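# Carry tube rack through self-closing door to desk

## Task

Move the tube rack from the counter, through the door that swings shut by itself, onto the desk. One or both robots may be used. At the end the rack must stand upright on the desk with each tube seated all the way down in a hole, and the door must be closed. The grippers must have released everything and the robots must have backed away. If the rack or any tube reaches the floor, or a robot tips over or is left leaning, the task fails.

## Robot and tools

Robots: two identical Hello Robot Stretch 3 units, r1 and r2. Each has a two-wheel differential base with a passive omni wheel at the back, a mast carrying a lift, and a telescoping arm that reaches out to the robot's RIGHT side. The gripper cannot move forward on its own; drive the base to advance it. The base measures 0.33 m long by 0.34 m wide and turns in place about the point halfway between the drive wheels, 0.05 m behind its front edge. Stowed (arm in, wrist folded) it sweeps a 0.28 m radius when turning; an unfolded, level wrist reaches past that.

Frames: the base frame sits on the floor between the drive wheels, x forward, y left, z up. hand_pose is reported in this frame, at the point where closed fingertips meet; with all wrist joints at zero its x axis is up, y points back along the arm toward the mast, z toward the rear. The odometry frame is the base frame where the robot began. Each robot reports in its own frames, so their relative placement can only be judged from images, lidar_m, wrist_depth_mm and head_depth_mm.

execute_actions: argument actions is a list holding one action or none (empty list = just report state and images). An action is an object keyed by robot name, r1 and/or r2. Per robot you may give base, joints, contact_limits. All given motions begin together. base holds exactly one command, relative to where the base last measured itself: translate_m, metres of straight travel, forward positive, -1 to 1; or rotate_rad, radians of turn in place, counter-clockwise (left) positive, -3.2 to 3.2. No sideways motion exists. joints holds absolute targets by name: lift_m 0 to 1.1 (arm height on mast); arm_m 0 to 0.52 (extension); wrist_yaw_rad -1.345 to 4.42 (0 along the arm, positive toward the front, 3.0 folded over the base); wrist_pitch_rad -1.57 to 0.451 (0 level, negative tips fingertips down); wrist_roll_rad -2.911 to 2.911 (0 fingers side by side, level); gripper_m -0.089 to 0.179 (larger is wider; real fingertip gap is about 0.007 less when nearly shut, 0.025 less when fully open, zero below 0.007); head_pan_rad -3.953 to 1.73 (0 forward, positive left, -1.57 faces along the arm); head_tilt_rad -1.53 to 0.419 (negative looks down). contact_limits takes only arm_m: a motor_effort percentage 1 to 100 at which the arm halts with contact_stop; it also caps holding force until the next action. cameras picks images: r1_head_camera, r1_nav_camera, r1_wrist_camera, r2_head_camera, r2_nav_camera, r2_wrist_camera, or all; omitted/null means all, [] means none. Unknown keys, names or out-of-range numbers reject the whole call. Any single action is capped at 15 s. Omitted joints or robots may keep driving toward old targets unseen.

wait: seconds 0 to 10; commands nothing, returns state and images. zoom_image: camera plus region [x0, y0, x1, y1] in pixels of that camera's latest full image, origin top-left, up to 504 by 504. finished_scene: scene number; ends the scene irreversibly once the last command has been held, and tells whether the goal was met. The goal must hold at that moment. If a result reports a stop, the remaining calls of that reply are skipped. While you compose a reply the simulation keeps running and robots hold their last command.

Results: base_status and joint_status give how each motion ended: done (for the base, wheels turned the full amount even if slipping), off_target (resting short and maybe still pushing), contact_stop, time_out, torque_fault. After the last three the old target is dropped. Arm and lift halt on firm contact and then go slack until commanded again; a slack lift can sag under load or keep pressing. on_its_own covers uncommanded joints; its held at value is the target, not the position. motor_effort is percent of maximum, positive toward larger joint values, bracketed peak for the last action; readings carry fixed biases and noise. Positive wheel effort pushes forward. lidar_m: 12 distances in metres from the base origin, 30-degree sectors starting straight ahead and going counter-clockwise (4th left, 7th behind, 10th right), in a plane 0.17 m above floor, range 0.15 to 12, - for nothing; blind to glass and its own robot, may miss thin legs, partly blocked by mast and low lift. wrist_depth_mm (45 to 1000) and head_depth_mm (280 to 4000, sideways image) are 7x7 grids of median depths from top-left. base_odometry counts wheel turns only; heading -3.142 to 3.142, left positive. turned_by_wheels and turned_by_imu give turn since last result. base_tilt in degrees, forward and right positive, with a fixed offset up to about 4 degrees. Calibration data gives each camera's intrinsics and a transform from its robot's base frame, with small errors.

Speed: base reaches 0.30 m/s and 1.9 rad/s only when stowed (lift_m under 0.30, arm_m under 0.03, wrist_yaw_rad over 2.54); otherwise 0.10 m/s and 0.63 rad/s.

Gripping: command gripper_m below the object's width (lower squeezes harder, but a stall guard weakens very hard squeezes). Release with a value at least 0.02 above where contact occurred. Readings do not confirm a hold. To re-squeeze, send a different value.

Cautions: fold or unfold the wrist (yaw to 3.0) only with lift_m 0.32 to 0.95, pitch -0.4, roll near 0; once folded, lift may go down to 0.25. With yaw below -0.4 keep pitch at -0.5 or lower. Pushing the arm into something rigid with the gripper above about 0.45 m can tip the robot, more so with raised limits or repeated pushes. Driving while gripping or pushing something fixed, or snagging furniture (especially reversing), can tip it; reverse in small steps, pull the gripper free, and lower lift to about 0.2 if still leaning. Base, wrist and head have no contact stop. Wrist servos shut off for 10 s after sustained strain. Robots must never press against each other: once bases touch, even millimetres more is a hard press that ends the run. Two robots given the same drive can differ by up to 2.5 cm per metre, which strains a shared load. Avoid drops, slams, and letting rack or tubes hit the floor; loose objects may occasionally be nudged.

Each tool is called after "Emit:" by a JSON object that holds its "method" and its "body", one argument or row to a line.

## Session

Emit:
{"method": "execute_actions", "body": {
  "actions": []
}}

Scene clock: 0.00 s.
r1.base_odometry: x=+0.000 y=+0.000 heading=+0.000 (m, m, rad; r1's odometry frame)
r1.turned_by_wheels: +0.000 (rad since the last result)
r1.turned_by_imu: +0.000 (rad since the last result)
r1.base_tilt: forward=+0.4 right=+0.9 (deg)
r1.lidar_m: 0.94 0.97 0.71 0.68 0.70 0.94 1.07 1.11 1.49 2.80 1.37 0.98
r1.head_depth_mm: 909 909 910 913 907 909 904 / 910 905 905 902 906 906 900 / 904 900 904 901 899 906 900 / 906 901 902 903 896 897 898 / 898 898 899 898 896 892 894 / 897 895 895 894 891 893 892 / 893 897 892 886 890 885 889
r1.base_status: not commanded
r1.joint_positions: lift_m=+0.464 arm_m=+0.001 wrist_yaw_rad=+2.797 wrist_pitch_rad=-0.392 wrist_roll_rad=-0.014 gripper_m=+0.037 head_pan_rad=-0.007 head_tilt_rad=+0.005
r1.joint_status: not commanded
r1.motor_effort: left_wheel=+0 right_wheel=+0 lift_m=+29 arm_m=+0 wrist_yaw_rad=+0 wrist_pitch_rad=+5 wrist_roll_rad=+1 gripper_m=+1 head_pan_rad=+0 head_tilt_rad=+1 (%)
r1.hand_pose: x=+0.0556 y=+0.0687 z=+0.4827 quat_wxyz=(+0.255, +0.702, +0.019, +0.665) (m; r1's base frame)
r1.wrist_depth_mm: 574 609 674 742 835 921 846 / - 671 707 795 906 - 845 / - 713 783 862 - - 887 / - 786 869 976 - 996 910 / 760 853 862 858 872 829 808 / 749 - 729 709 679 711 703 / 635 620 626 643 630 618 604
r2.base_odometry: x=+0.000 y=+0.000 heading=+0.000 (m, m, rad; r2's odometry frame)
r2.turned_by_wheels: +0.000 (rad since the last result)
r2.turned_by_imu: +0.000 (rad since the last result)
r2.base_tilt: forward=-1.1 right=-1.2 (deg)
r2.lidar_m: 2.28 1.08 0.80 0.77 0.81 0.89 0.86 0.90 1.25 1.85 1.93 2.36
r2.head_depth_mm: 1847 2676 2812 2866 2220 2178 2216 / 1907 2696 2798 2794 2201 2210 2243 / 1907 2808 2837 2842 2217 2230 2243 / 1902 2856 2853 2861 2225 2220 2231 / 1884 2835 2837 2878 2263 2230 2215 / 1893 2718 2846 2867 2804 2787 2238 / 1900 2202 2175 2157 2141 2144 2039
r2.base_status: not commanded
r2.joint_positions: lift_m=+0.398 arm_m=-0.001 wrist_yaw_rad=+3.081 wrist_pitch_rad=-0.576 wrist_roll_rad=-0.016 gripper_m=+0.037 head_pan_rad=-0.006 head_tilt_rad=-0.005
r2.joint_status: not commanded
r2.motor_effort: left_wheel=+1 right_wheel=+0 lift_m=+29 arm_m=+0 wrist_yaw_rad=+1 wrist_pitch_rad=+7 wrist_roll_rad=-1 gripper_m=+0 head_pan_rad=-1 head_tilt_rad=+1 (%)
r2.hand_pose: x=-0.0090 y=+0.0576 z=+0.3769 quat_wxyz=(+0.220, +0.678, +0.182, +0.677) (m; r2's base frame)
r2.wrist_depth_mm: 734 741 745 754 779 763 757 / 798 831 - 836 845 882 887 / 862 879 - 902 905 896 891 / 759 754 748 755 747 724 728 / 644 642 647 633 652 628 614 / 555 562 - - 545 542 534 / 505 507 - - 482 482 474
pictures: r1_head_camera (sideways: a quarter turn clockwise sets it upright), r1_nav_camera (sideways: a quarter turn counterclockwise sets it upright), r1_wrist_camera, r2_head_camera (sideways: a quarter turn clockwise sets it upright), r2_nav_camera (sideways: a quarter turn counterclockwise sets it upright), r2_wrist_camera
Images, in order (width x height): r1_head_camera 896x504, r1_nav_camera 672x504, r1_wrist_camera 644x364, r2_head_camera 896x504, r2_nav_camera 672x504, r2_wrist_camera 644x364.

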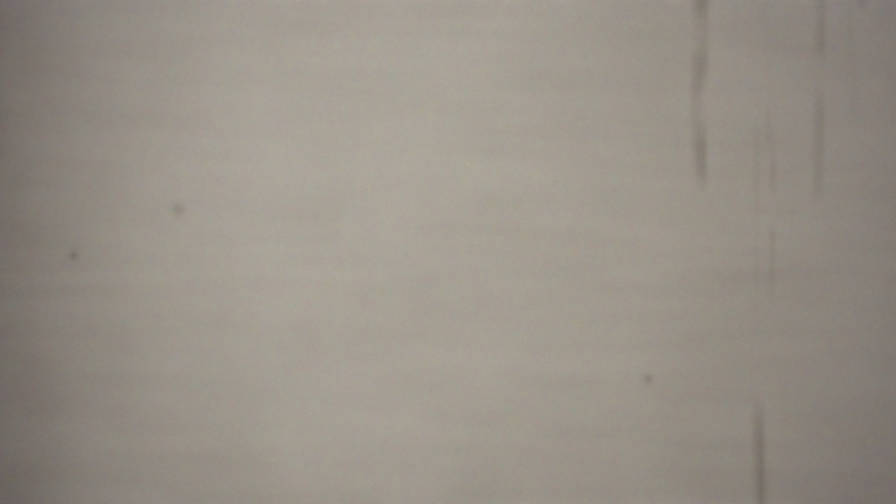

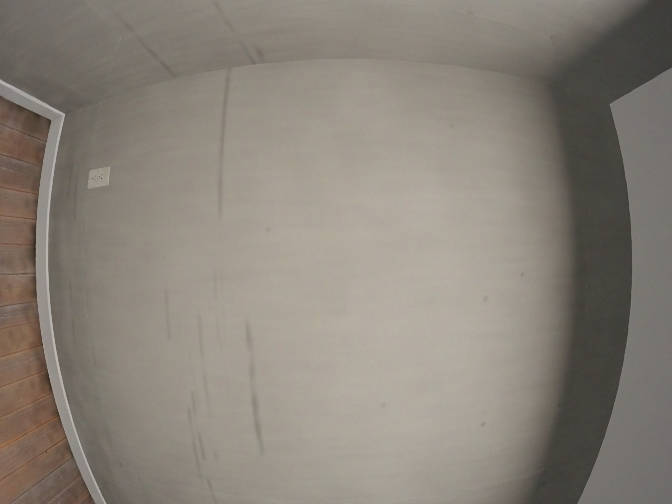

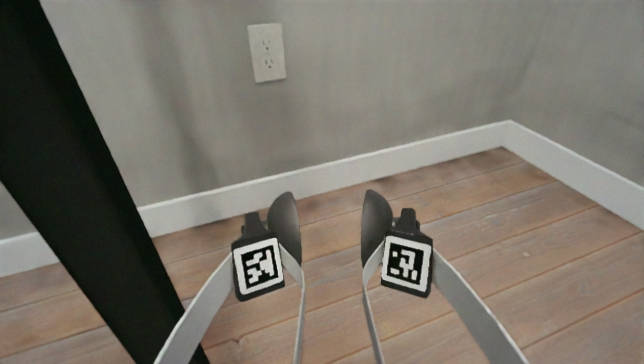

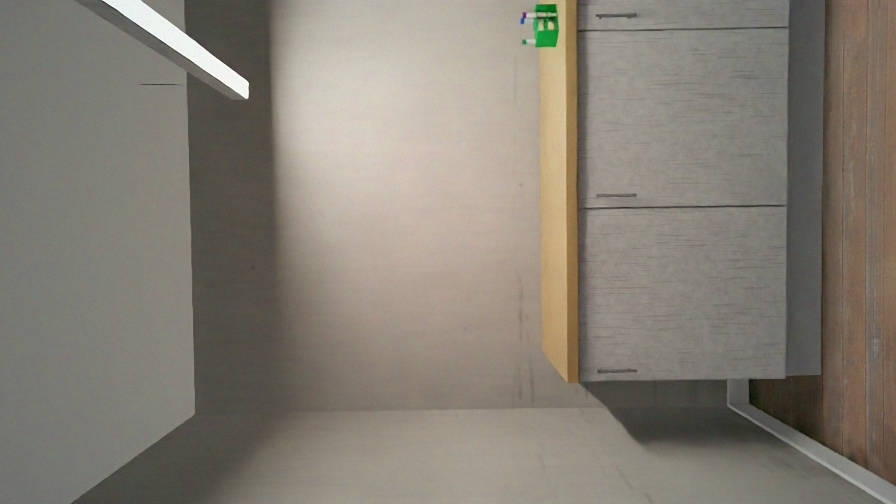

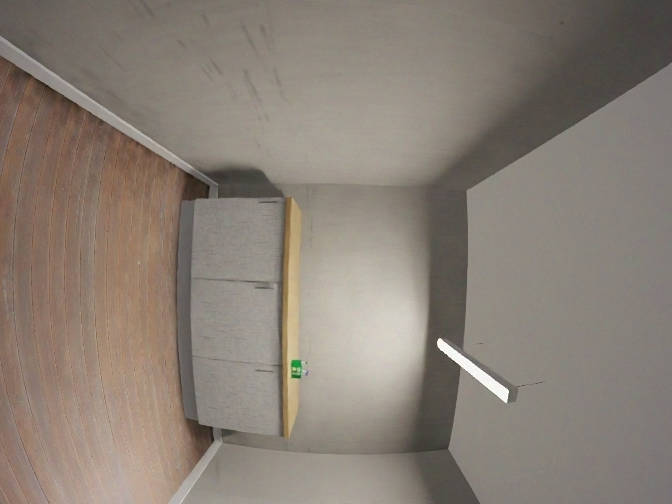

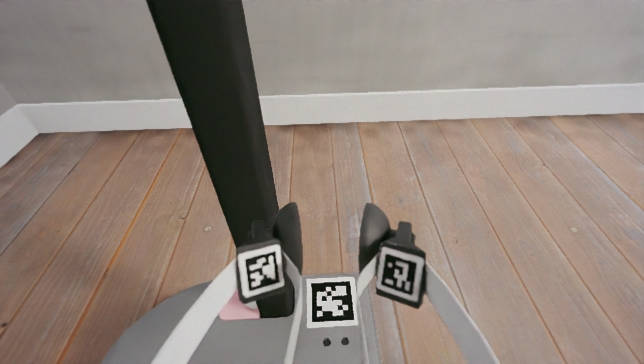

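Look around.

Emit:
{"method": "execute_actions", "body": {
  "actions": [
    {"r1":{"joints":{"head_pan_rad":-2.2,"head_tilt_rad":-0.5}},"r2":{"joints":{"head_pan_rad":-1.9,"head_tilt_rad":-0.5}}}
  ],
  "cameras": ["r1_head_camera","r1_nav_camera","r2_head_camera","r2_nav_camera"]
}}

Scene clock: 12.73 s.
r1.base_odometry: x=+0.000 y=+0.000 heading=+0.000 (m, m, rad; r1's odometry frame)
r1.turned_by_wheels: +0.000 (rad since the last result)
r1.turned_by_imu: +0.001 (rad since the last result)
r1.base_tilt: forward=+0.4 right=+0.9 (deg)
r1.lidar_m: 0.94 0.97 0.71 0.68 0.70 0.94 1.07 1.11 1.49 2.80 1.37 0.98
r1.head_depth_mm: 1131 1185 1259 1341 1429 1512 1347 / 1249 1311 1405 1505 1634 1620 1336 / 1376 1474 1585 1733 1832 1607 1334 / 1649 1781 1943 2146 2019 1606 1334 / 1891 2072 2309 2466 2023 1610 1332 / 2165 2374 2652 2666 2036 1596 1336 / 2477 2789 3107 2671 2008 1600 1339
r1.base_status: not commanded
r1.joint_positions: lift_m=+0.464 arm_m=+0.001 wrist_yaw_rad=+2.797 wrist_pitch_rad=-0.392 wrist_roll_rad=-0.014 gripper_m=+0.037 head_pan_rad=-2.193 head_tilt_rad=-0.494
r1.joint_status: all done
r1.motor_effort: left_wheel=+0(0) right_wheel=+0(0) lift_m=+29(29) arm_m=+0(0) wrist_yaw_rad=+0(0) wrist_pitch_rad=+6(5) wrist_roll_rad=+1(1) gripper_m=+1(0) head_pan_rad=-3(27) head_tilt_rad=-3(33) (%)
r1.hand_pose: x=+0.0556 y=+0.0687 z=+0.4827 quat_wxyz=(+0.255, +0.702, +0.019, +0.665) (m; r1's base frame)
r1.wrist_depth_mm: 569 623 661 745 831 917 814 / - 649 720 809 902 - 867 / - 705 800 881 - - 879 / - 799 862 987 - - 898 / 742 841 877 834 871 824 829 / 734 - 725 724 679 714 694 / 638 618 623 636 617 610 612
r2.base_odometry: x=+0.000 y=+0.000 heading=+0.000 (m, m, rad; r2's odometry frame)
r2.turned_by_wheels: +0.000 (rad since the last result)
r2.turned_by_imu: -0.001 (rad since the last result)
r2.base_tilt: forward=-1.1 right=-1.2 (deg)
r2.lidar_m: 2.28 1.08 0.80 0.78 0.81 0.89 0.86 0.90 1.25 1.84 1.93 2.35
r2.head_depth_mm: 1306 1360 1423 1498 1592 1533 1296 / 1541 1618 1726 1847 1877 1576 1301 / 1677 1818 1987 2186 2008 1580 1299 / 1626 1748 1929 2135 1992 1578 1307 / 1586 1720 1850 2084 2006 1576 1299 / 1542 1648 1792 1987 2030 1603 1311 / 1496 1609 1753 1933 2005 1575 1318
r2.base_status: not commanded
r2.joint_positions: lift_m=+0.398 arm_m=-0.001 wrist_yaw_rad=+3.081 wrist_pitch_rad=-0.576 wrist_roll_rad=-0.016 gripper_m=+0.037 head_pan_rad=-1.893 head_tilt_rad=-0.494
r2.joint_status: all done
r2.motor_effort: left_wheel=+0(1) right_wheel=-1(0) lift_m=+29(29) arm_m=+0(1) wrist_yaw_rad=+0(1) wrist_pitch_rad=+7(7) wrist_roll_rad=-1(0) gripper_m=+1(0) head_pan_rad=-2(35) head_tilt_rad=-2(21) (%)
r2.hand_pose: x=-0.0090 y=+0.0576 z=+0.3769 quat_wxyz=(+0.220, +0.678, +0.182, +0.677) (m; r2's base frame)
r2.wrist_depth_mm: 735 758 746 750 761 769 767 / 816 839 - 833 833 879 859 / 863 880 - 895 906 866 864 / 746 755 749 747 724 732 721 / 653 634 625 624 646 627 615 / 555 554 - - 547 540 533 / 498 511 - - 482 488 478
pictures: r1_head_camera (sideways: a quarter turn clockwise sets it upright), r1_nav_camera (sideways: a quarter turn counterclockwise sets it upright), r2_head_camera (sideways: a quarter turn clockwise sets it upright), r2_nav_camera (sideways: a quarter turn counterclockwise sets it upright)
camera_calibration (this result's frames):
r1_head_camera: T_world_to_cam=[[0.278139, 0.401482, -0.872611, 1.1547], [0.808348, -0.588559, -0.0131362, 0.0115996], [-0.518857, -0.70172, -0.488239, 0.595731], [0, 0, 0, 1]] pos_world=[-0.0214456, -0.0387299, 1.29862]
r1_nav_camera: T_world_to_cam=[[-0.30052, -0.371169, 0.878591, -1.09463], [-0.82575, 0.562244, -0.0449205, 0.111419], [-0.47731, -0.738996, -0.475458, 0.577477], [0, 0, 0, 1]] pos_world=[0.0386827, -0.0421823, 1.2413]
r2_head_camera: T_world_to_cam=[[0.17836, 0.438994, -0.880609, 1.16774], [0.951006, -0.306603, 0.0397726, -0.0556505], [-0.252538, -0.844558, -0.472172, 0.577222], [0, 0, 0, 1]] pos_world=[-0.0095836, -0.0421965, 1.30308]
r2_nav_camera: T_world_to_cam=[[-0.132136, -0.464194, 0.875822, -1.10387], [-0.955954, 0.293302, 0.0112276, 0.0441518], [-0.262092, -0.835762, -0.482504, 0.588237], [0, 0, 0, 1]] pos_world=[0.0505184, -0.0337349, 1.25013]
Images, in order (width x height): r1_head_camera 896x504, r1_nav_camera 672x504, r2_head_camera 896x504, r2_nav_camera 672x504.

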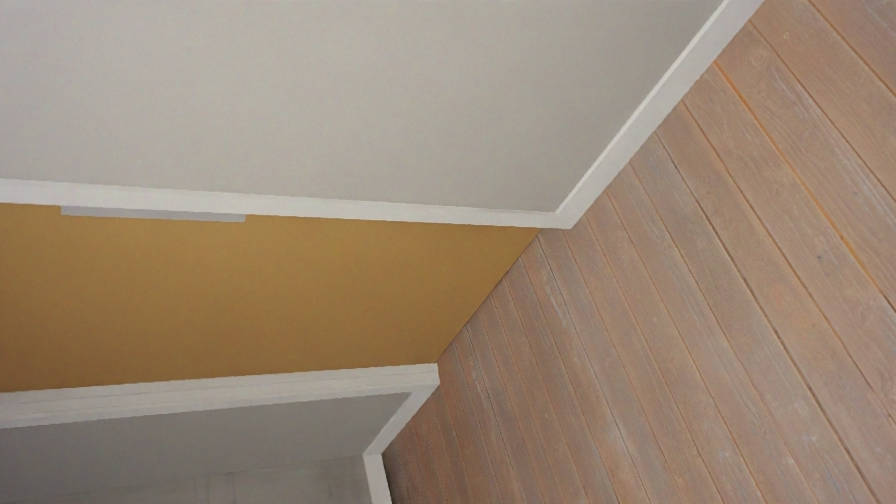

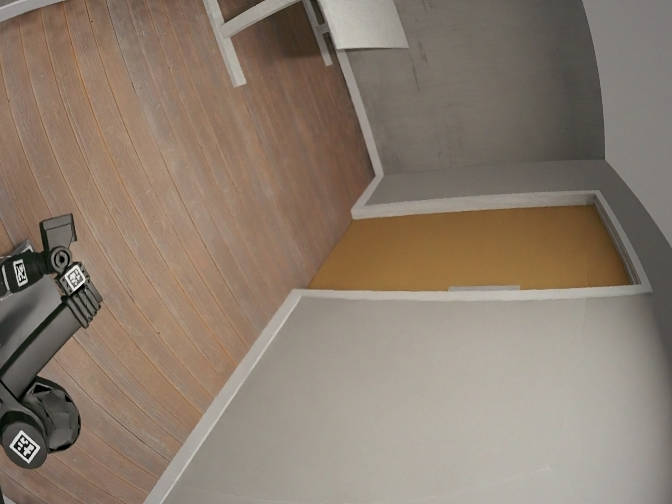

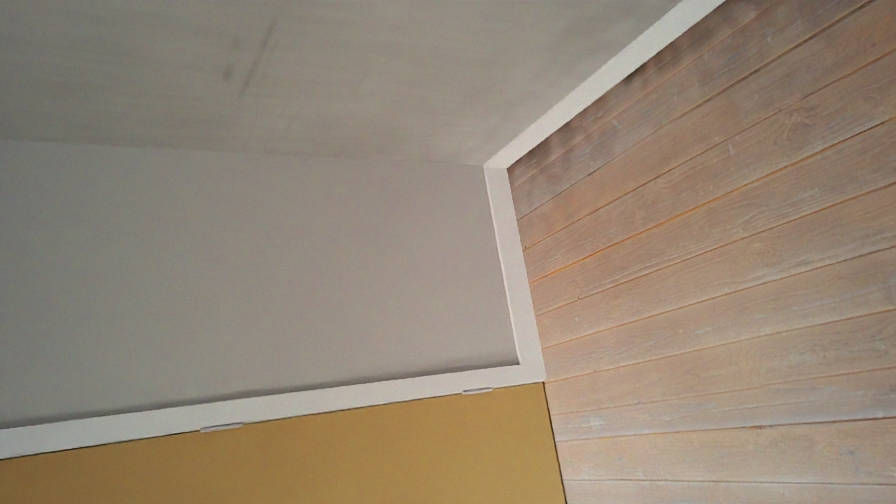

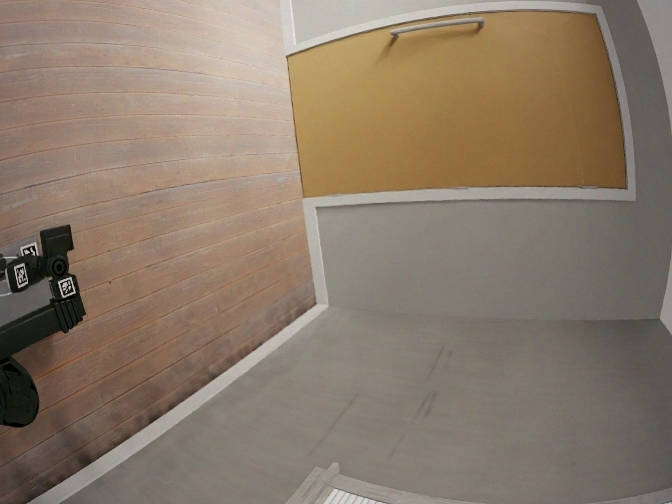

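Emit:
{"method": "execute_actions", "body": {
  "actions": [
    {"r1":{"joints":{"lift_m":0.25,"wrist_yaw_rad":3.0,"wrist_pitch_rad":-0.4,"head_pan_rad":0,"head_tilt_rad":-0.7}},"r2":{"joints":{"lift_m":0.27,"wrist_pitch_rad":-0.4,"head_pan_rad":0,"head_tilt_rad":-0.3}}}
  ],
  "cameras": []
}}

Emit:
{"method": "execute_actions", "body": {
  "actions": [
    {"r1":{"base":{"rotate_rad":-1.954}},"r2":{"base":{"rotate_rad":-0.45}}}
  ],
  "cameras": []
}}

Emit:
{"method": "execute_actions", "body": {
  "actions": [
    {"r1":{"base":{"translate_m":0.8}},"r2":{"base":{"translate_m":1.0}}}
  ],
  "cameras": []
}}

Emit:
{"method": "execute_actions", "body": {
  "actions": [
    {"r1":{"base":{"translate_m":0.75}},"r2":{"base":{"translate_m":0.82}}}
  ],
  "cameras": []
}}

Emit:
{"method": "execute_actions", "body": {
  "actions": [
    {"r1":{"base":{"rotate_rad":-0.75}},"r2":{"base":{"rotate_rad":2.02},"joints":{"head_pan_rad":-1.57,"head_tilt_rad":-0.5}}}
  ],
  "cameras": ["r1_head_camera","r1_nav_camera","r2_head_camera","r2_nav_camera"]
}}

Scene clock: 49.13 s.
r1.base_odometry: x=+0.000 y=+0.000 heading=+0.000 (m, m, rad; r1's odometry frame)
r1.turned_by_wheels: +0.000 (rad since the last result)
r1.turned_by_imu: +0.001 (rad since the last result)
r1.base_tilt: forward=+0.4 right=+0.9 (deg)
r1.lidar_m: 0.94 0.97 0.71 0.68 0.70 0.94 1.08 1.11 1.49 2.79 1.37 0.98
r1.head_depth_mm: 796 892 1011 1171 1379 1409 1213 / 795 886 1008 1174 1395 1400 1194 / 792 886 1007 1168 1381 1391 1205 / 792 887 1010 1163 1386 1387 1207 / 793 882 1006 1159 1387 1380 1204 / 787 880 1002 1155 1372 1387 1197 / 788 882 998 1160 1366 1382 1197
r1.base_status: not commanded
r1.joint_positions: lift_m=+0.251 arm_m=+0.001 wrist_yaw_rad=+2.997 wrist_pitch_rad=-0.415 wrist_roll_rad=-0.014 gripper_m=+0.037 head_pan_rad=-0.007 head_tilt_rad=-0.691
r1.joint_status: all done
r1.motor_effort: left_wheel=+0(0) right_wheel=+0(0) lift_m=+14(28) arm_m=+0(0) wrist_yaw_rad=+3(4) wrist_pitch_rad=+5(6) wrist_roll_rad=+1(1) gripper_m=+0(0) head_pan_rad=+2(30) head_tilt_rad=-5(26) (%)
r1.hand_pose: x=+0.0112 y=+0.0769 z=+0.2640 quat_wxyz=(+0.195, +0.696, +0.097, +0.685) (m; r1's base frame)
r1.wrist_depth_mm: 609 - 670 698 729 748 796 / 664 - 726 767 806 825 857 / 699 749 761 787 783 781 776 / 662 653 631 641 633 619 614 / 545 535 - 546 530 518 515 / 478 - - - 429 438 429 / - - - - 383 382 377
r2.base_odometry: x=+0.000 y=+0.000 heading=+0.000 (m, m, rad; r2's odometry frame)
r2.turned_by_wheels: +0.000 (rad since the last result)
r2.turned_by_imu: -0.001 (rad since the last result)
r2.base_tilt: forward=-1.1 right=-1.2 (deg)
r2.lidar_m: 2.28 1.09 0.80 0.77 0.81 0.89 0.86 0.90 1.25 1.84 1.93 2.35
r2.head_depth_mm: 2515 2634 2735 2305 2389 1917 1496 / 2501 2639 2757 2341 2430 1935 1505 / 2491 2648 2710 2341 2439 1914 1503 / 2491 2656 2748 2334 2445 1909 1518 / 2512 2668 2783 2349 2462 1920 1514 / 2516 2703 2747 2886 2524 1947 1520 / 2217 2190 2167 2162 2148 1915 1533
r2.base_status: not commanded
r2.joint_positions: lift_m=+0.270 arm_m=-0.001 wrist_yaw_rad=+3.081 wrist_pitch_rad=-0.422 wrist_roll_rad=-0.016 gripper_m=+0.037 head_pan_rad=-0.007 head_tilt_rad=-0.310
r2.joint_status: all done
r2.motor_effort: left_wheel=+1(1) right_wheel=-1(0) lift_m=+20(25) arm_m=+0(0) wrist_yaw_rad=+0(1) wrist_pitch_rad=+13(13) wrist_roll_rad=+0(0) gripper_m=+0(0) head_pan_rad=+3(35) head_tilt_rad=+3(13) (%)
r2.hand_pose: x=-0.0077 y=+0.0797 z=+0.2821 quat_wxyz=(+0.168, +0.690, +0.129, +0.692) (m; r2's base frame)
r2.wrist_depth_mm: 741 708 711 725 741 743 748 / 780 790 805 800 785 811 829 / 841 840 - 852 862 831 832 / 705 701 710 701 705 684 711 / 580 580 568 565 581 566 550 / 491 506 - - - 474 468 / 434 - - - 410 407 411
pictures: none
No camera images: the call's "cameras" was empty. Leave "cameras" out to get every camera's image.

Scene clock: 51.60 s.
r1.base_odometry: x=+0.000 y=+0.000 heading=-1.954 (m, m, rad; r1's odometry frame)
r1.turned_by_wheels: -1.954 (rad since the last result)
r1.turned_by_imu: -1.976 (rad since the last result)
r1.base_tilt: forward=+0.3 right=+0.8 (deg)
r1.lidar_m: 1.83 1.60 1.22 0.95 0.94 0.87 0.69 0.68 0.73 1.09 1.08 1.15
r1.head_depth_mm: 1508 1513 1612 1730 1667 1409 1209 / 1750 1870 2031 1925 1669 1388 1202 / 2055 2220 2379 2040 1662 1391 1204 / 2331 2594 2637 2018 1656 1389 1205 / 2823 3113 2619 2034 1640 1387 1199 / 2738 3053 2560 2014 1639 1380 1198 / 2613 2892 2577 2025 1633 1381 1198
r1.base_status: done
r1.joint_positions: lift_m=+0.251 arm_m=+0.001 wrist_yaw_rad=+2.997 wrist_pitch_rad=-0.415 wrist_roll_rad=-0.014 gripper_m=+0.037 head_pan_rad=-0.007 head_tilt_rad=-0.692
r1.joint_status: not commanded
r1.motor_effort: left_wheel=+2(12) right_wheel=-2(7) lift_m=+14(15) arm_m=+0(0) wrist_yaw_rad=+3(2) wrist_pitch_rad=+6(5) wrist_roll_rad=+1(1) gripper_m=+1(1) head_pan_rad=+2(2) head_tilt_rad=-4(5) (%)
r1.hand_pose: x=+0.0112 y=+0.0769 z=+0.2640 quat_wxyz=(+0.195, +0.696, +0.097, +0.685) (m; r1's base frame)
r1.wrist_depth_mm: 766 - 970 - - - - / 796 - - - - - - / 809 811 802 797 804 770 762 / 650 642 628 622 628 616 605 / 532 531 - 546 526 519 508 / 476 - - - 433 444 428 / - - - - 389 385 382
r2.base_odometry: x=+0.000 y=+0.000 heading=-0.450 (m, m, rad; r2's odometry frame)
r2.turned_by_wheels: -0.450 (rad since the last result)
r2.turned_by_imu: -0.445 (rad since the last result)
r2.base_tilt: forward=-1.0 right=-1.2 (deg)
r2.lidar_m: 2.32 2.27 1.02 0.79 0.78 0.83 0.88 0.86 0.92 1.35 1.84 1.97
r2.head_depth_mm: 2390 2466 2519 2608 2567 1929 1505 / 2652 2797 2906 3084 2619 1909 1517 / 2936 3040 3219 3422 2654 1904 1514 / 2787 2920 3025 2553 2608 1907 1522 / 2665 2777 2825 2399 2530 1908 1510 / 2614 2689 2755 2314 2395 1940 1515 / 2450 2557 2683 2200 2330 1950 1527
r2.base_status: done
r2.joint_positions: lift_m=+0.270 arm_m=-0.001 wrist_yaw_rad=+3.081 wrist_pitch_rad=-0.422 wrist_roll_rad=-0.016 gripper_m=+0.037 head_pan_rad=-0.007 head_tilt_rad=-0.310
r2.joint_status: not commanded
r2.motor_effort: left_wheel=+4(14) right_wheel=-2(7) lift_m=+20(20) arm_m=+0(1) wrist_yaw_rad=+1(0) wrist_pitch_rad=+12(12) wrist_roll_rad=-1(1) gripper_m=+1(0) head_pan_rad=+4(3) head_tilt_rad=+3(3) (%)
r2.hand_pose: x=-0.0077 y=+0.0797 z=+0.2821 quat_wxyz=(+0.168, +0.690, +0.129, +0.692) (m; r2's base frame)
r2.wrist_depth_mm: 579 622 726 816 920 - - / 620 661 809 895 - - - / 657 731 - 901 937 912 897 / 670 720 709 719 718 695 697 / 586 577 574 567 585 562 554 / 485 504 - - - 467 469 / 434 - - - 406 409 406
pictures: none
No camera images: the call's "cameras" was empty. Leave "cameras" out to get every camera's image.

Scene clock: 56.63 s.
r1.base_odometry: x=-0.299 y=-0.742 heading=-1.954 (m, m, rad; r1's odometry frame)
r1.turned_by_wheels: +0.000 (rad since the last result)
r1.turned_by_imu: +0.003 (rad since the last result)
r1.base_tilt: forward=+0.4 right=+0.9 (deg)
r1.lidar_m: 1.32 2.21 1.13 1.28 1.27 1.36 1.43 1.41 0.96 0.76 0.75 0.81
r1.head_depth_mm: 1080 1153 1226 1316 1433 1345 1213 / 1251 1343 1455 1561 1608 1408 1208 / 1448 1595 1747 1885 1641 1386 1202 / 1631 1806 2041 2039 1652 1386 1199 / 2015 2304 2476 2024 1644 1394 1196 / 2068 2320 2485 2011 1639 1385 1196 / 1997 2192 2393 2006 1651 1375 1192
r1.base_status: done
r1.joint_positions: lift_m=+0.251 arm_m=+0.001 wrist_yaw_rad=+2.997 wrist_pitch_rad=-0.415 wrist_roll_rad=-0.014 gripper_m=+0.037 head_pan_rad=-0.007 head_tilt_rad=-0.692
r1.joint_status: not commanded
r1.motor_effort: left_wheel=+2(11) right_wheel=-2(5) lift_m=+14(14) arm_m=+0(1) wrist_yaw_rad=+3(3) wrist_pitch_rad=+6(6) wrist_roll_rad=+1(1) gripper_m=+0(1) head_pan_rad=+2(2) head_tilt_rad=-3(4) (%)
r1.hand_pose: x=+0.0110 y=+0.0769 z=+0.2639 quat_wxyz=(+0.195, +0.696, +0.097, +0.685) (m; r1's base frame)
r1.wrist_depth_mm: 972 - - - - - - / - - - - - - 992 / 830 831 827 804 774 785 761 / 656 659 647 639 626 630 606 / 535 538 - 556 524 512 512 / 466 - - - 428 438 436 / - - - - 389 383 380
r2.base_odometry: x=+0.901 y=-0.435 heading=-0.450 (m, m, rad; r2's odometry frame)
r2.turned_by_wheels: +0.000 (rad since the last result)
r2.turned_by_imu: +0.009 (rad since the last result)
r2.base_tilt: forward=-1.1 right=-1.2 (deg)
r2.lidar_m: 1.39 1.36 1.47 1.21 1.20 1.28 1.81 1.78 1.86 1.45 1.42 1.53
r2.head_depth_mm: 1831 1891 1963 2040 2161 1909 1493 / 2035 2135 2267 2383 2418 1910 1509 / 1968 2091 2214 1597 1679 1783 1498 / 1893 1993 2077 1526 1606 1731 1513 / 1809 1890 1986 1457 1522 1622 1537 / 1731 1814 1913 1408 1444 1531 1522 / 1682 1741 1823 1346 1381 1455 1537
r2.base_status: done
r2.joint_positions: lift_m=+0.270 arm_m=-0.001 wrist_yaw_rad=+3.081 wrist_pitch_rad=-0.422 wrist_roll_rad=-0.016 gripper_m=+0.037 head_pan_rad=-0.007 head_tilt_rad=-0.309
r2.joint_status: not commanded
r2.motor_effort: left_wheel=+2(16) right_wheel=-1(4) lift_m=+20(20) arm_m=+0(0) wrist_yaw_rad=+0(0) wrist_pitch_rad=+12(12) wrist_roll_rad=+0(1) gripper_m=+0(0) head_pan_rad=+3(3) head_tilt_rad=+2(3) (%)
r2.hand_pose: x=-0.0077 y=+0.0798 z=+0.2822 quat_wxyz=(+0.168, +0.690, +0.129, +0.693) (m; r2's base frame)
r2.wrist_depth_mm: 877 932 - - - - - / 910 - - - - - - / 943 949 - 916 895 901 901 / 720 713 716 713 689 690 690 / 588 581 569 561 593 563 560 / 478 497 - - - 472 471 / 429 - - - 412 407 400
pictures: none
No camera images: the call's "cameras" was empty. Leave "cameras" out to get every camera's image.

Scene clock: 61.17 s.
r1.base_odometry: x=-0.579 y=-1.438 heading=-1.954 (m, m, rad; r1's odometry frame)
r1.turned_by_wheels: +0.000 (rad since the last result)
r1.turned_by_imu: +0.003 (rad since the last result)
r1.base_tilt: forward=+0.4 right=+0.9 (deg)
r1.lidar_m: 0.84 1.65 1.74 1.58 1.13 1.69 2.13 1.25 0.58 0.46 0.52 0.56
r1.head_depth_mm: 678 718 768 822 889 967 1060 / 781 833 899 984 1076 1194 1190 / 842 935 1046 1189 1355 1364 1199 / 952 1059 1197 1372 1548 1390 1194 / 1223 1395 1632 1851 1647 1381 1193 / 1446 1598 1808 1966 1639 1384 1196 / 1393 1540 1725 1888 1632 1381 1200
r1.base_status: done
r1.joint_positions: lift_m=+0.251 arm_m=+0.001 wrist_yaw_rad=+2.997 wrist_pitch_rad=-0.415 wrist_roll_rad=-0.014 gripper_m=+0.037 head_pan_rad=-0.007 head_tilt_rad=-0.692
r1.joint_status: not commanded
r1.motor_effort: left_wheel=+2(10) right_wheel=-2(5) lift_m=+14(15) arm_m=+0(0) wrist_yaw_rad=+2(3) wrist_pitch_rad=+6(6) wrist_roll_rad=+1(1) gripper_m=+0(0) head_pan_rad=+3(2) head_tilt_rad=-5(4) (%)
r1.hand_pose: x=+0.0110 y=+0.0769 z=+0.2639 quat_wxyz=(+0.195, +0.696, +0.097, +0.685) (m; r1's base frame)
r1.wrist_depth_mm: - - - - - - - / - - - - - - - / 839 831 813 803 778 782 773 / 674 658 636 628 639 619 601 / 550 535 - 540 518 505 508 / 477 - - - 436 438 434 / - - - - 386 382 384
r2.base_odometry: x=+1.639 y=-0.791 heading=-0.450 (m, m, rad; r2's odometry frame)
r2.turned_by_wheels: +0.000 (rad since the last result)
r2.turned_by_imu: +0.007 (rad since the last result)
r2.base_tilt: forward=-1.1 right=-1.2 (deg)
r2.lidar_m: 0.61 0.61 0.65 0.98 1.54 1.64 2.46 2.53 1.41 1.11 1.09 0.77
r2.head_depth_mm: 1317 1391 1474 1555 1597 1671 1500 / 1255 1332 1421 1510 804 817 885 / 1208 1274 1342 1417 805 767 830 / 1154 1209 1283 1302 805 728 783 / 1112 1163 1222 1246 811 682 736 / 1055 1115 1173 1216 816 651 700 / 1026 1065 1126 1164 744 629 663
r2.base_status: done
r2.joint_positions: lift_m=+0.270 arm_m=-0.001 wrist_yaw_rad=+3.081 wrist_pitch_rad=-0.422 wrist_roll_rad=-0.016 gripper_m=+0.037 head_pan_rad=-0.007 head_tilt_rad=-0.309
r2.joint_status: not commanded
r2.motor_effort: left_wheel=+1(14) right_wheel=+0(6) lift_m=+20(20) arm_m=-1(1) wrist_yaw_rad=+0(0) wrist_pitch_rad=+12(12) wrist_roll_rad=+0(1) gripper_m=+1(0) head_pan_rad=+3(3) head_tilt_rad=+3(3) (%)
r2.hand_pose: x=-0.0077 y=+0.0798 z=+0.2822 quat_wxyz=(+0.168, +0.690, +0.129, +0.693) (m; r2's base frame)
r2.wrist_depth_mm: - - - - 856 634 496 / - - - - 958 643 513 / 953 947 - 938 903 739 543 / 728 720 715 702 707 691 593 / 581 582 577 571 591 557 556 / 486 498 - - - 470 468 / 435 - - - 406 406 405
pictures: none
No camera images: the call's "cameras" was empty. Leave "cameras" out to get every camera's image.

Scene clock: 63.73 s.
r1.base_odometry: x=-0.579 y=-1.438 heading=-2.704 (m, m, rad; r1's odometry frame)
r1.turned_by_wheels: -0.750 (rad since the last result)
r1.turned_by_imu: -0.759 (rad since the last result)
r1.base_tilt: forward=+0.3 right=+0.9 (deg)
r1.lidar_m: 0.53 0.67 1.22 1.67 1.69 1.12 1.58 1.99 2.09 0.74 0.47 0.46
r1.head_depth_mm: 410 450 502 570 654 771 886 / 425 470 527 601 697 830 1021 / 441 491 551 632 743 895 1126 / 458 511 583 673 794 968 1161 / 479 538 613 715 854 1060 1193 / 501 565 649 763 922 1173 1203 / 524 595 689 817 1013 1301 1192
r1.base_status: done
r1.joint_positions: lift_m=+0.251 arm_m=+0.001 wrist_yaw_rad=+2.997 wrist_pitch_rad=-0.415 wrist_roll_rad=-0.014 gripper_m=+0.037 head_pan_rad=-0.007 head_tilt_rad=-0.692
r1.joint_status: not commanded
r1.motor_effort: left_wheel=+2(9) right_wheel=-2(7) lift_m=+14(14) arm_m=-1(0) wrist_yaw_rad=+2(2) wrist_pitch_rad=+6(6) wrist_roll_rad=+1(1) gripper_m=+0(1) head_pan_rad=+2(3) head_tilt_rad=-4(5) (%)
r1.hand_pose: x=+0.0110 y=+0.0769 z=+0.2639 quat_wxyz=(+0.195, +0.696, +0.097, +0.685) (m; r1's base frame)
r1.wrist_depth_mm: - - - - - - 865 / - - - - - - 843 / 839 825 806 792 799 777 767 / 666 649 641 629 634 616 599 / 533 545 - 556 526 509 511 / 473 - - - 429 444 437 / - - - - 383 382 380
r2.base_odometry: x=+1.639 y=-0.791 heading=+1.570 (m, m, rad; r2's odometry frame)
r2.turned_by_wheels: +2.020 (rad since the last result)
r2.turned_by_imu: +1.996 (rad since the last result)
r2.base_tilt: forward=-1.2 right=-1.2 (deg)
r2.lidar_m: 1.53 1.60 2.26 2.53 1.50 1.12 1.09 1.15 0.62 0.61 0.64 0.91
r2.head_depth_mm: 1015 1102 1172 809 697 786 900 / 1020 1108 1180 810 704 797 914 / 1018 1112 1185 781 708 804 919 / 1033 1116 1189 772 715 810 939 / 1029 1122 1197 824 724 820 947 / 1045 1132 1205 826 728 830 953 / 1048 1132 1209 831 733 836 967
r2.base_status: done
r2.joint_positions: lift_m=+0.270 arm_m=-0.001 wrist_yaw_rad=+3.081 wrist_pitch_rad=-0.422 wrist_roll_rad=-0.016 gripper_m=+0.037 head_pan_rad=-1.563 head_tilt_rad=-0.494
r2.joint_status: all done
r2.motor_effort: left_wheel=-2(13) right_wheel=+2(12) lift_m=+20(20) arm_m=-1(1) wrist_yaw_rad=+0(0) wrist_pitch_rad=+12(12) wrist_roll_rad=-1(1) gripper_m=+0(0) head_pan_rad=-2(37) head_tilt_rad=-2(13) (%)
r2.hand_pose: x=-0.0077 y=+0.0798 z=+0.2822 quat_wxyz=(+0.168, +0.690, +0.129, +0.693) (m; r2's base frame)
r2.wrist_depth_mm: - - - - - - - / - - - - - - - / 977 966 - 941 919 920 890 / 735 731 709 697 693 698 694 / 583 579 576 575 595 569 557 / 489 506 - - - 468 469 / 431 - - - 410 408 410
pictures: r1_head_camera (sideways: a quarter turn clockwise sets it upright), r1_nav_camera (sideways: a quarter turn counterclockwise sets it upright), r2_head_camera (sideways: a quarter turn clockwise sets it upright), r2_nav_camera (sideways: a quarter turn counterclockwise sets it upright)
camera_calibration (this result's frames):
r1_head_camera: T_world_to_cam=[[-0.651075, -0.00337426, -0.759006, 1.01226], [0.0115269, 0.999831, -0.0143327, 0.0180144], [0.758926, -0.0180807, -0.650926, 0.79959], [0, 0, 0, 1]] pos_world=[0.0520193, -0.000138593, 1.28904]
r1_nav_camera: T_world_to_cam=[[0.64064, -0.0324058, 0.767157, -0.95508], [0.00792269, -0.998777, -0.0488059, 0.111379], [0.767801, 0.0373449, -0.639599, 0.783431], [0, 0, 0, 1]] pos_world=[0.00946075, 0.0510359, 1.23921]
r2_head_camera: T_world_to_cam=[[0.0266013, 0.473592, -0.880342, 1.16832], [0.99905, 0.0178264, 0.0397782, -0.055951], [0.034532, -0.880564, -0.472668, 0.576117], [0, 0, 0, 1]] pos_world=[0.0049245, -0.0450022, 1.30306]
r2_nav_camera: T_world_to_cam=[[0.0252921, -0.482464, 0.87555, -1.10448], [-0.999424, -0.032042, 0.011214, 0.0444348], [0.022644, -0.875329, -0.482997, 0.587142], [0, 0, 0, 1]] pos_world=[0.0590485, -0.0175057, 1.25012]
Images, in order (width x height): r1_head_camera 896x504, r1_nav_camera 672x504, r2_head_camera 896x504, r2_nav_camera 672x504.

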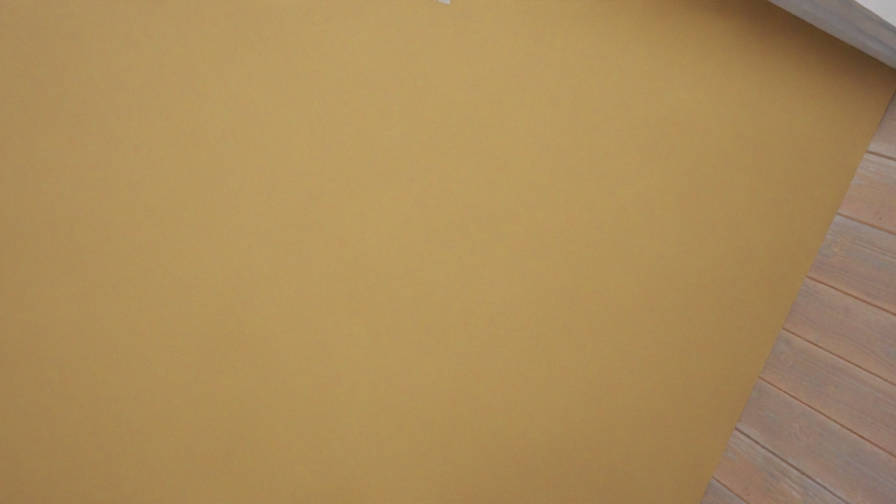

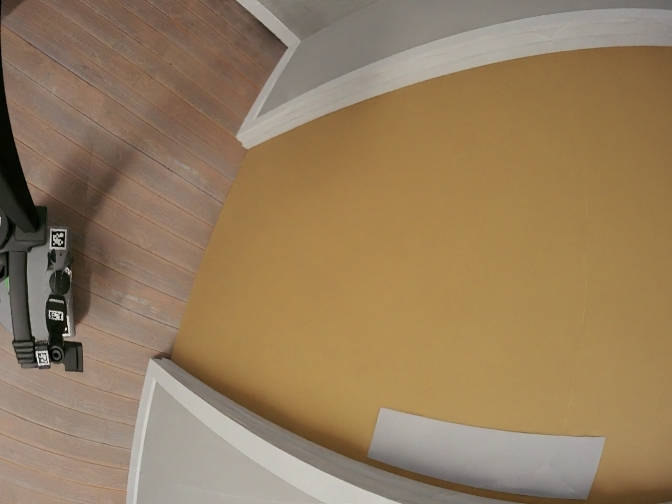

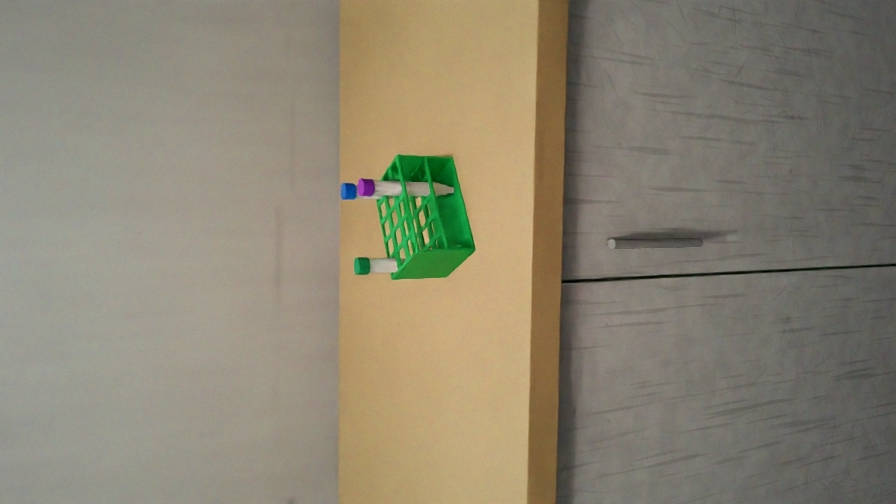

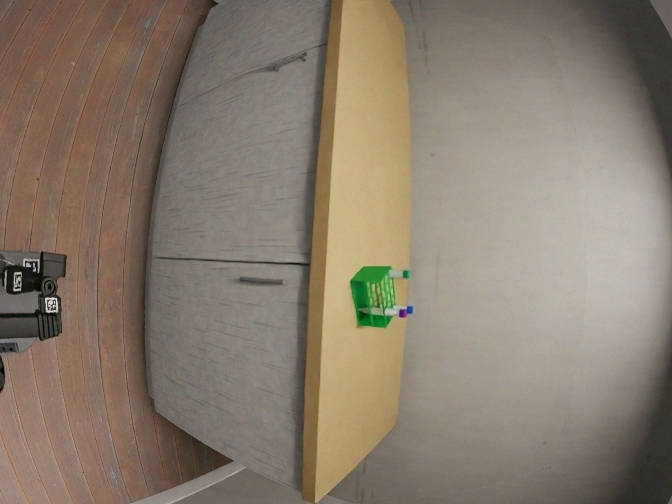

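Emit:
{"method": "zoom_image", "body": {
  "camera": "r2_head_camera",
  "region": [320,130,500,300]
}}

Emit:
{"method": "execute_actions", "body": {
  "actions": [
    {"r1":{"base":{"translate_m":0.4},"joints":{"head_tilt_rad":-1.1}},"r2":{"joints":{"lift_m":0.9}}}
  ],
  "cameras": []
}}

Emit:
{"method": "execute_actions", "body": {
  "actions": [
    {"r1":{"joints":{"lift_m":0.32}},"r2":{"joints":{"wrist_yaw_rad":0.41,"gripper_m":0.179}}}
  ],
  "cameras": []
}}

Emit:
{"method": "execute_actions", "body": {
  "actions": [
    {"r1":{"base":{"translate_m":0.3}},"r2":{"base":{"translate_m":-0.08},"joints":{"wrist_pitch_rad":0.02,"wrist_roll_rad":0}}}
  ],
  "cameras": ["r1_nav_camera","r2_head_camera","r2_wrist_camera"]
}}

Region (320, 130, 500, 300) of r2_head_camera's 896x504 image, scaled by 2.800, with more detail than that image has.

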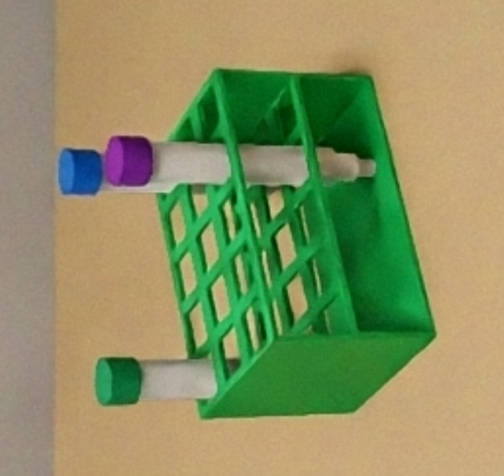

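Scene clock: 91.30 s.
r1.base_odometry: x=-0.941 y=-1.607 heading=-2.703 (m, m, rad; r1's odometry frame)
r1.turned_by_wheels: +0.000 (rad since the last result)
r1.turned_by_imu: +0.003 (rad since the last result)
r1.base_tilt: forward=+0.3 right=+0.9 (deg)
r1.lidar_m: 0.16 0.20 0.42 1.51 1.91 1.48 1.95 2.43 0.60 0.25 0.17 0.16
r1.head_depth_mm: - - - - 310 452 867 / - - - - 330 546 1077 / - - - - 361 687 1137 / - - - 301 418 925 1131 / - - - 321 495 1157 1140 / - - - 341 608 1176 1114 / - - - 386 785 1197 1110
r1.base_status: done
r1.joint_positions: lift_m=+0.251 arm_m=+0.001 wrist_yaw_rad=+2.998 wrist_pitch_rad=-0.415 wrist_roll_rad=-0.014 gripper_m=+0.037 head_pan_rad=-0.007 head_tilt_rad=-1.087
r1.joint_status: all done
r1.motor_effort: left_wheel=+2(10) right_wheel=-2(6) lift_m=+14(15) arm_m=-1(0) wrist_yaw_rad=+3(3) wrist_pitch_rad=+6(6) wrist_roll_rad=+1(1) gripper_m=+1(0) head_pan_rad=+3(3) head_tilt_rad=-6(32) (%)
r1.hand_pose: x=+0.0110 y=+0.0769 z=+0.2639 quat_wxyz=(+0.195, +0.696, +0.097, +0.685) (m; r1's base frame)
r1.wrist_depth_mm: - - - - - 601 288 / - - - - 992 558 277 / 834 829 827 778 803 516 267 / 658 639 642 635 634 477 257 / 535 535 - 553 518 447 248 / 477 - - - 428 415 241 / - - - - 387 363 232
r2.base_odometry: x=+1.639 y=-0.791 heading=+1.570 (m, m, rad; r2's odometry frame)
r2.turned_by_wheels: +0.000 (rad since the last result)
r2.turned_by_imu: -0.001 (rad since the last result)
r2.base_tilt: forward=-1.1 right=-1.2 (deg)
r2.lidar_m: 1.53 1.61 2.26 2.53 1.50 1.13 1.09 1.15 0.62 0.61 0.64 0.91
r2.head_depth_mm: 1014 1101 1166 808 697 776 - / 1019 1105 1181 814 703 795 875 / 1026 1114 1186 775 710 802 888 / 1025 1115 1189 772 718 817 898 / 1035 1122 1195 822 721 818 895 / 1038 1124 1214 823 725 825 954 / 1049 1129 1217 834 735 837 965
r2.base_status: not commanded
r2.joint_positions: lift_m=+0.900 arm_m=-0.001 wrist_yaw_rad=+3.081 wrist_pitch_rad=-0.421 wrist_roll_rad=-0.016 gripper_m=+0.037 head_pan_rad=-1.563 head_tilt_rad=-0.494
r2.joint_status: all done
r2.motor_effort: left_wheel=-3(2) right_wheel=+2(2) lift_m=+36(38) arm_m=-1(0) wrist_yaw_rad=+1(0) wrist_pitch_rad=+12(12) wrist_roll_rad=+0(1) gripper_m=+0(0) head_pan_rad=-3(2) head_tilt_rad=-2(2) (%)
r2.hand_pose: x=-0.0077 y=+0.0798 z=+0.9116 quat_wxyz=(+0.168, +0.690, +0.128, +0.693) (m; r2's base frame)
r2.wrist_depth_mm: - - - - - - - / - - - - - - - / - - - - - - - / - - - - - - - / - - - - - - - / - - - - - - - / - - - - - - -
pictures: none
No camera images: the call's "cameras" was empty. Leave "cameras" out to get every camera's image.

Scene clock: 93.63 s.
r1.base_odometry: x=-0.941 y=-1.607 heading=-2.703 (m, m, rad; r1's odometry frame)
r1.turned_by_wheels: +0.000 (rad since the last result)
r1.turned_by_imu: +0.000 (rad since the last result)
r1.base_tilt: forward=+0.4 right=+0.9 (deg)
r1.lidar_m: 0.16 0.20 0.42 1.51 1.91 1.49 1.95 2.43 0.60 0.25 0.17 0.16
r1.head_depth_mm: - - - - 310 452 862 / - - - - 329 547 1029 / - - - - 360 688 1145 / - - - 301 417 926 1136 / - - - 321 495 1157 1146 / - - - 342 608 1179 1109 / - - - 386 785 1197 1103
r1.base_status: not commanded
r1.joint_positions: lift_m=+0.319 arm_m=+0.001 wrist_yaw_rad=+2.998 wrist_pitch_rad=-0.415 wrist_roll_rad=-0.014 gripper_m=+0.037 head_pan_rad=-0.007 head_tilt_rad=-1.087
r1.joint_status: all done
r1.motor_effort: left_wheel=+2(2) right_wheel=-2(2) lift_m=+39(43) arm_m=+0(0) wrist_yaw_rad=+2(2) wrist_pitch_rad=+6(6) wrist_roll_rad=+1(1) gripper_m=+0(0) head_pan_rad=+2(3) head_tilt_rad=-8(7) (%)
r1.hand_pose: x=+0.0110 y=+0.0768 z=+0.3327 quat_wxyz=(+0.195, +0.696, +0.097, +0.685) (m; r1's base frame)
r1.wrist_depth_mm: - - - - - 598 287 / - - - - - 549 277 / 991 974 951 960 891 516 266 / 774 773 743 764 745 473 259 / 649 635 - 620 627 450 248 / 552 547 - 545 513 409 240 / 473 - - - 459 358 230
r2.base_odometry: x=+1.639 y=-0.791 heading=+1.570 (m, m, rad; r2's odometry frame)
r2.turned_by_wheels: +0.000 (rad since the last result)
r2.turned_by_imu: +0.000 (rad since the last result)
r2.base_tilt: forward=-1.1 right=-1.2 (deg)
r2.lidar_m: 1.53 1.60 2.26 2.53 1.50 1.13 1.10 1.15 0.62 0.61 0.64 0.91
r2.head_depth_mm: 1013 1100 1172 810 697 778 - / 1023 1111 1175 807 704 795 874 / 1027 1108 1181 776 706 797 886 / 1023 1113 1192 772 715 782 - / 1038 1124 1203 823 724 806 944 / 1038 1133 1206 824 728 829 952 / 1046 1132 1222 832 733 835 996
r2.base_status: not commanded
r2.joint_positions: lift_m=+0.900 arm_m=-0.001 wrist_yaw_rad=+0.412 wrist_pitch_rad=-0.421 wrist_roll_rad=-0.016 gripper_m=+0.179 head_pan_rad=-1.563 head_tilt_rad=-0.494
r2.joint_status: all done
r2.motor_effort: left_wheel=-2(3) right_wheel=+2(2) lift_m=+36(36) arm_m=+0(0) wrist_yaw_rad=-2(3) wrist_pitch_rad=+12(12) wrist_roll_rad=+0(1) gripper_m=+0(84) head_pan_rad=-2(3) head_tilt_rad=-3(2) (%)
r2.hand_pose: x=+0.0682 y=-0.3491 z=+0.9116 quat_wxyz=(+0.713, +0.286, -0.640, -0.001) (m; r2's base frame)
r2.wrist_depth_mm: 888 846 826 801 772 408 626 / 735 565 472 425 417 401 403 / 875 664 532 444 370 323 296 / - 803 610 500 424 366 319 / - 921 721 561 464 407 347 / - - 855 660 521 450 362 / - - - 754 583 489 430
pictures: none
No camera images: the call's "cameras" was empty. Leave "cameras" out to get every camera's image.

Scene clock: 97.67 s.
r1.base_odometry: x=-1.213 y=-1.735 heading=-2.704 (m, m, rad; r1's odometry frame)
r1.turned_by_wheels: +0.000 (rad since the last result)
r1.turned_by_imu: -0.011 (rad since the last result)
r1.base_tilt: forward=+0.4 right=+0.8 (deg)
r1.lidar_m: - - 0.15 0.39 1.74 1.76 2.23 0.44 0.41 0.19 0.15 -
r1.head_depth_mm: - - - - - - 1088 / - - - - - - 538 / - - - - - - 740 / - - - - - 379 972 / - - - - - 409 1129 / - - - - - 409 1122 / - - - - - 480 1104
r1.base_status: done
r1.joint_positions: lift_m=+0.320 arm_m=+0.001 wrist_yaw_rad=+2.997 wrist_pitch_rad=-0.416 wrist_roll_rad=-0.014 gripper_m=+0.037 head_pan_rad=-0.006 head_tilt_rad=-1.089
r1.joint_status: not commanded
r1.motor_effort: left_wheel=+1(16) right_wheel=+4(43) lift_m=+35(39) arm_m=+0(1) wrist_yaw_rad=+3(20) wrist_pitch_rad=+6(6) wrist_roll_rad=+1(1) gripper_m=+0(0) head_pan_rad=+2(2) head_tilt_rad=-6(8) (%)
r1.hand_pose: x=+0.0112 y=+0.0768 z=+0.3327 quat_wxyz=(+0.195, +0.696, +0.097, +0.685) (m; r1's base frame)
r1.wrist_depth_mm: - - - 635 217 118 81 / - - - 711 222 119 82 / 975 - 954 783 227 121 83 / 800 780 772 702 234 124 84 / 638 640 - 628 191 126 85 / 547 540 - 540 292 127 85 / 472 - - - 257 121 86
r2.base_odometry: x=+1.639 y=-0.871 heading=+1.570 (m, m, rad; r2's odometry frame)
r2.turned_by_wheels: +0.000 (rad since the last result)
r2.turned_by_imu: -0.001 (rad since the last result)
r2.base_tilt: forward=-1.1 right=-1.2 (deg)
r2.lidar_m: 1.61 1.70 2.36 2.53 1.07 1.04 1.01 1.06 0.62 0.60 0.63 0.90
r2.head_depth_mm: 1013 1100 1166 807 691 773 - / 1021 1101 1180 811 699 794 873 / 1025 1107 1185 815 702 787 - / 1030 1115 1184 777 712 - - / 1032 1117 1196 778 718 785 974 / 1040 1132 1195 824 722 820 957 / 1047 1130 1223 828 726 840 963
r2.base_status: done
r2.joint_positions: lift_m=+0.900 arm_m=-0.001 wrist_yaw_rad=+0.412 wrist_pitch_rad=-0.005 wrist_roll_rad=-0.008 gripper_m=+0.179 head_pan_rad=-1.563 head_tilt_rad=-0.494
r2.joint_status: all done
r2.motor_effort: left_wheel=-3(9) right_wheel=+3(4) lift_m=+36(36) arm_m=-1(0) wrist_yaw_rad=-1(2) wrist_pitch_rad=+14(16) wrist_roll_rad=+4(4) gripper_m=+0(0) head_pan_rad=-3(3) head_tilt_rad=-2(3) (%)
r2.hand_pose: x=+0.0811 y=-0.3785 z=+1.0128 quat_wxyz=(+0.695, +0.146, -0.689, +0.143) (m; r2's base frame)
r2.wrist_depth_mm: - - - - 912 798 728 / - - - - 919 849 747 / - - - - 958 824 742 / 973 943 913 891 754 817 738 / 857 597 529 484 474 476 461 / 934 610 533 443 370 336 336 / 898 735 564 464 390 345 309
pictures: r1_nav_camera (sideways: a quarter turn counterclockwise sets it upright), r2_head_camera (sideways: a quarter turn clockwise sets it upright), r2_wrist_camera
camera_calibration (this result's frames):
r1_nav_camera: T_world_to_cam=[[0.887275, -0.0335825, 0.460018, -0.556401], [-0.0114918, -0.998646, -0.0507386, 0.113988], [0.461099, 0.0397327, -0.886459, 1.10629], [0, 0, 0, 1]] pos_world=[-0.0151167, 0.0511927, 1.24242]
r2_head_camera: T_world_to_cam=[[0.0266014, 0.473592, -0.880342, 1.16832], [0.99905, 0.0178263, 0.0397782, -0.055951], [0.0345319, -0.880564, -0.472668, 0.576117], [0, 0, 0, 1]] pos_world=[0.00492449, -0.0450022, 1.30306]
r2_wrist_camera: T_world_to_cam=[[-0.90422, -0.426208, 0.0270866, -0.1159], [-0.0964904, 0.142101, -0.985138, 1.09446], [0.416024, -0.893395, -0.169615, -0.0397053], [0, 0, 0, 1]] pos_world=[0.0173235, -0.240393, 1.07459]
Images, in order (width x height): r1_nav_camera 672x504, r2_head_camera 896x504, r2_wrist_camera 644x364.

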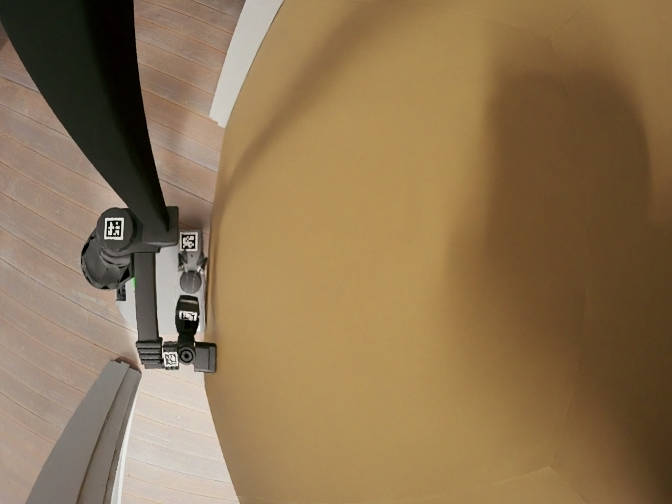

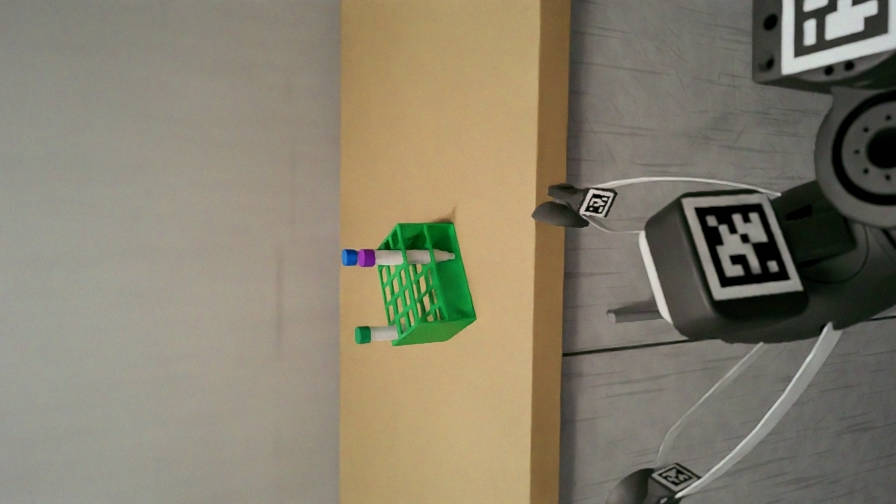

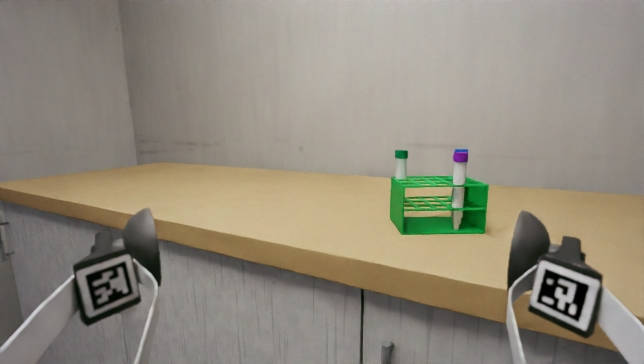

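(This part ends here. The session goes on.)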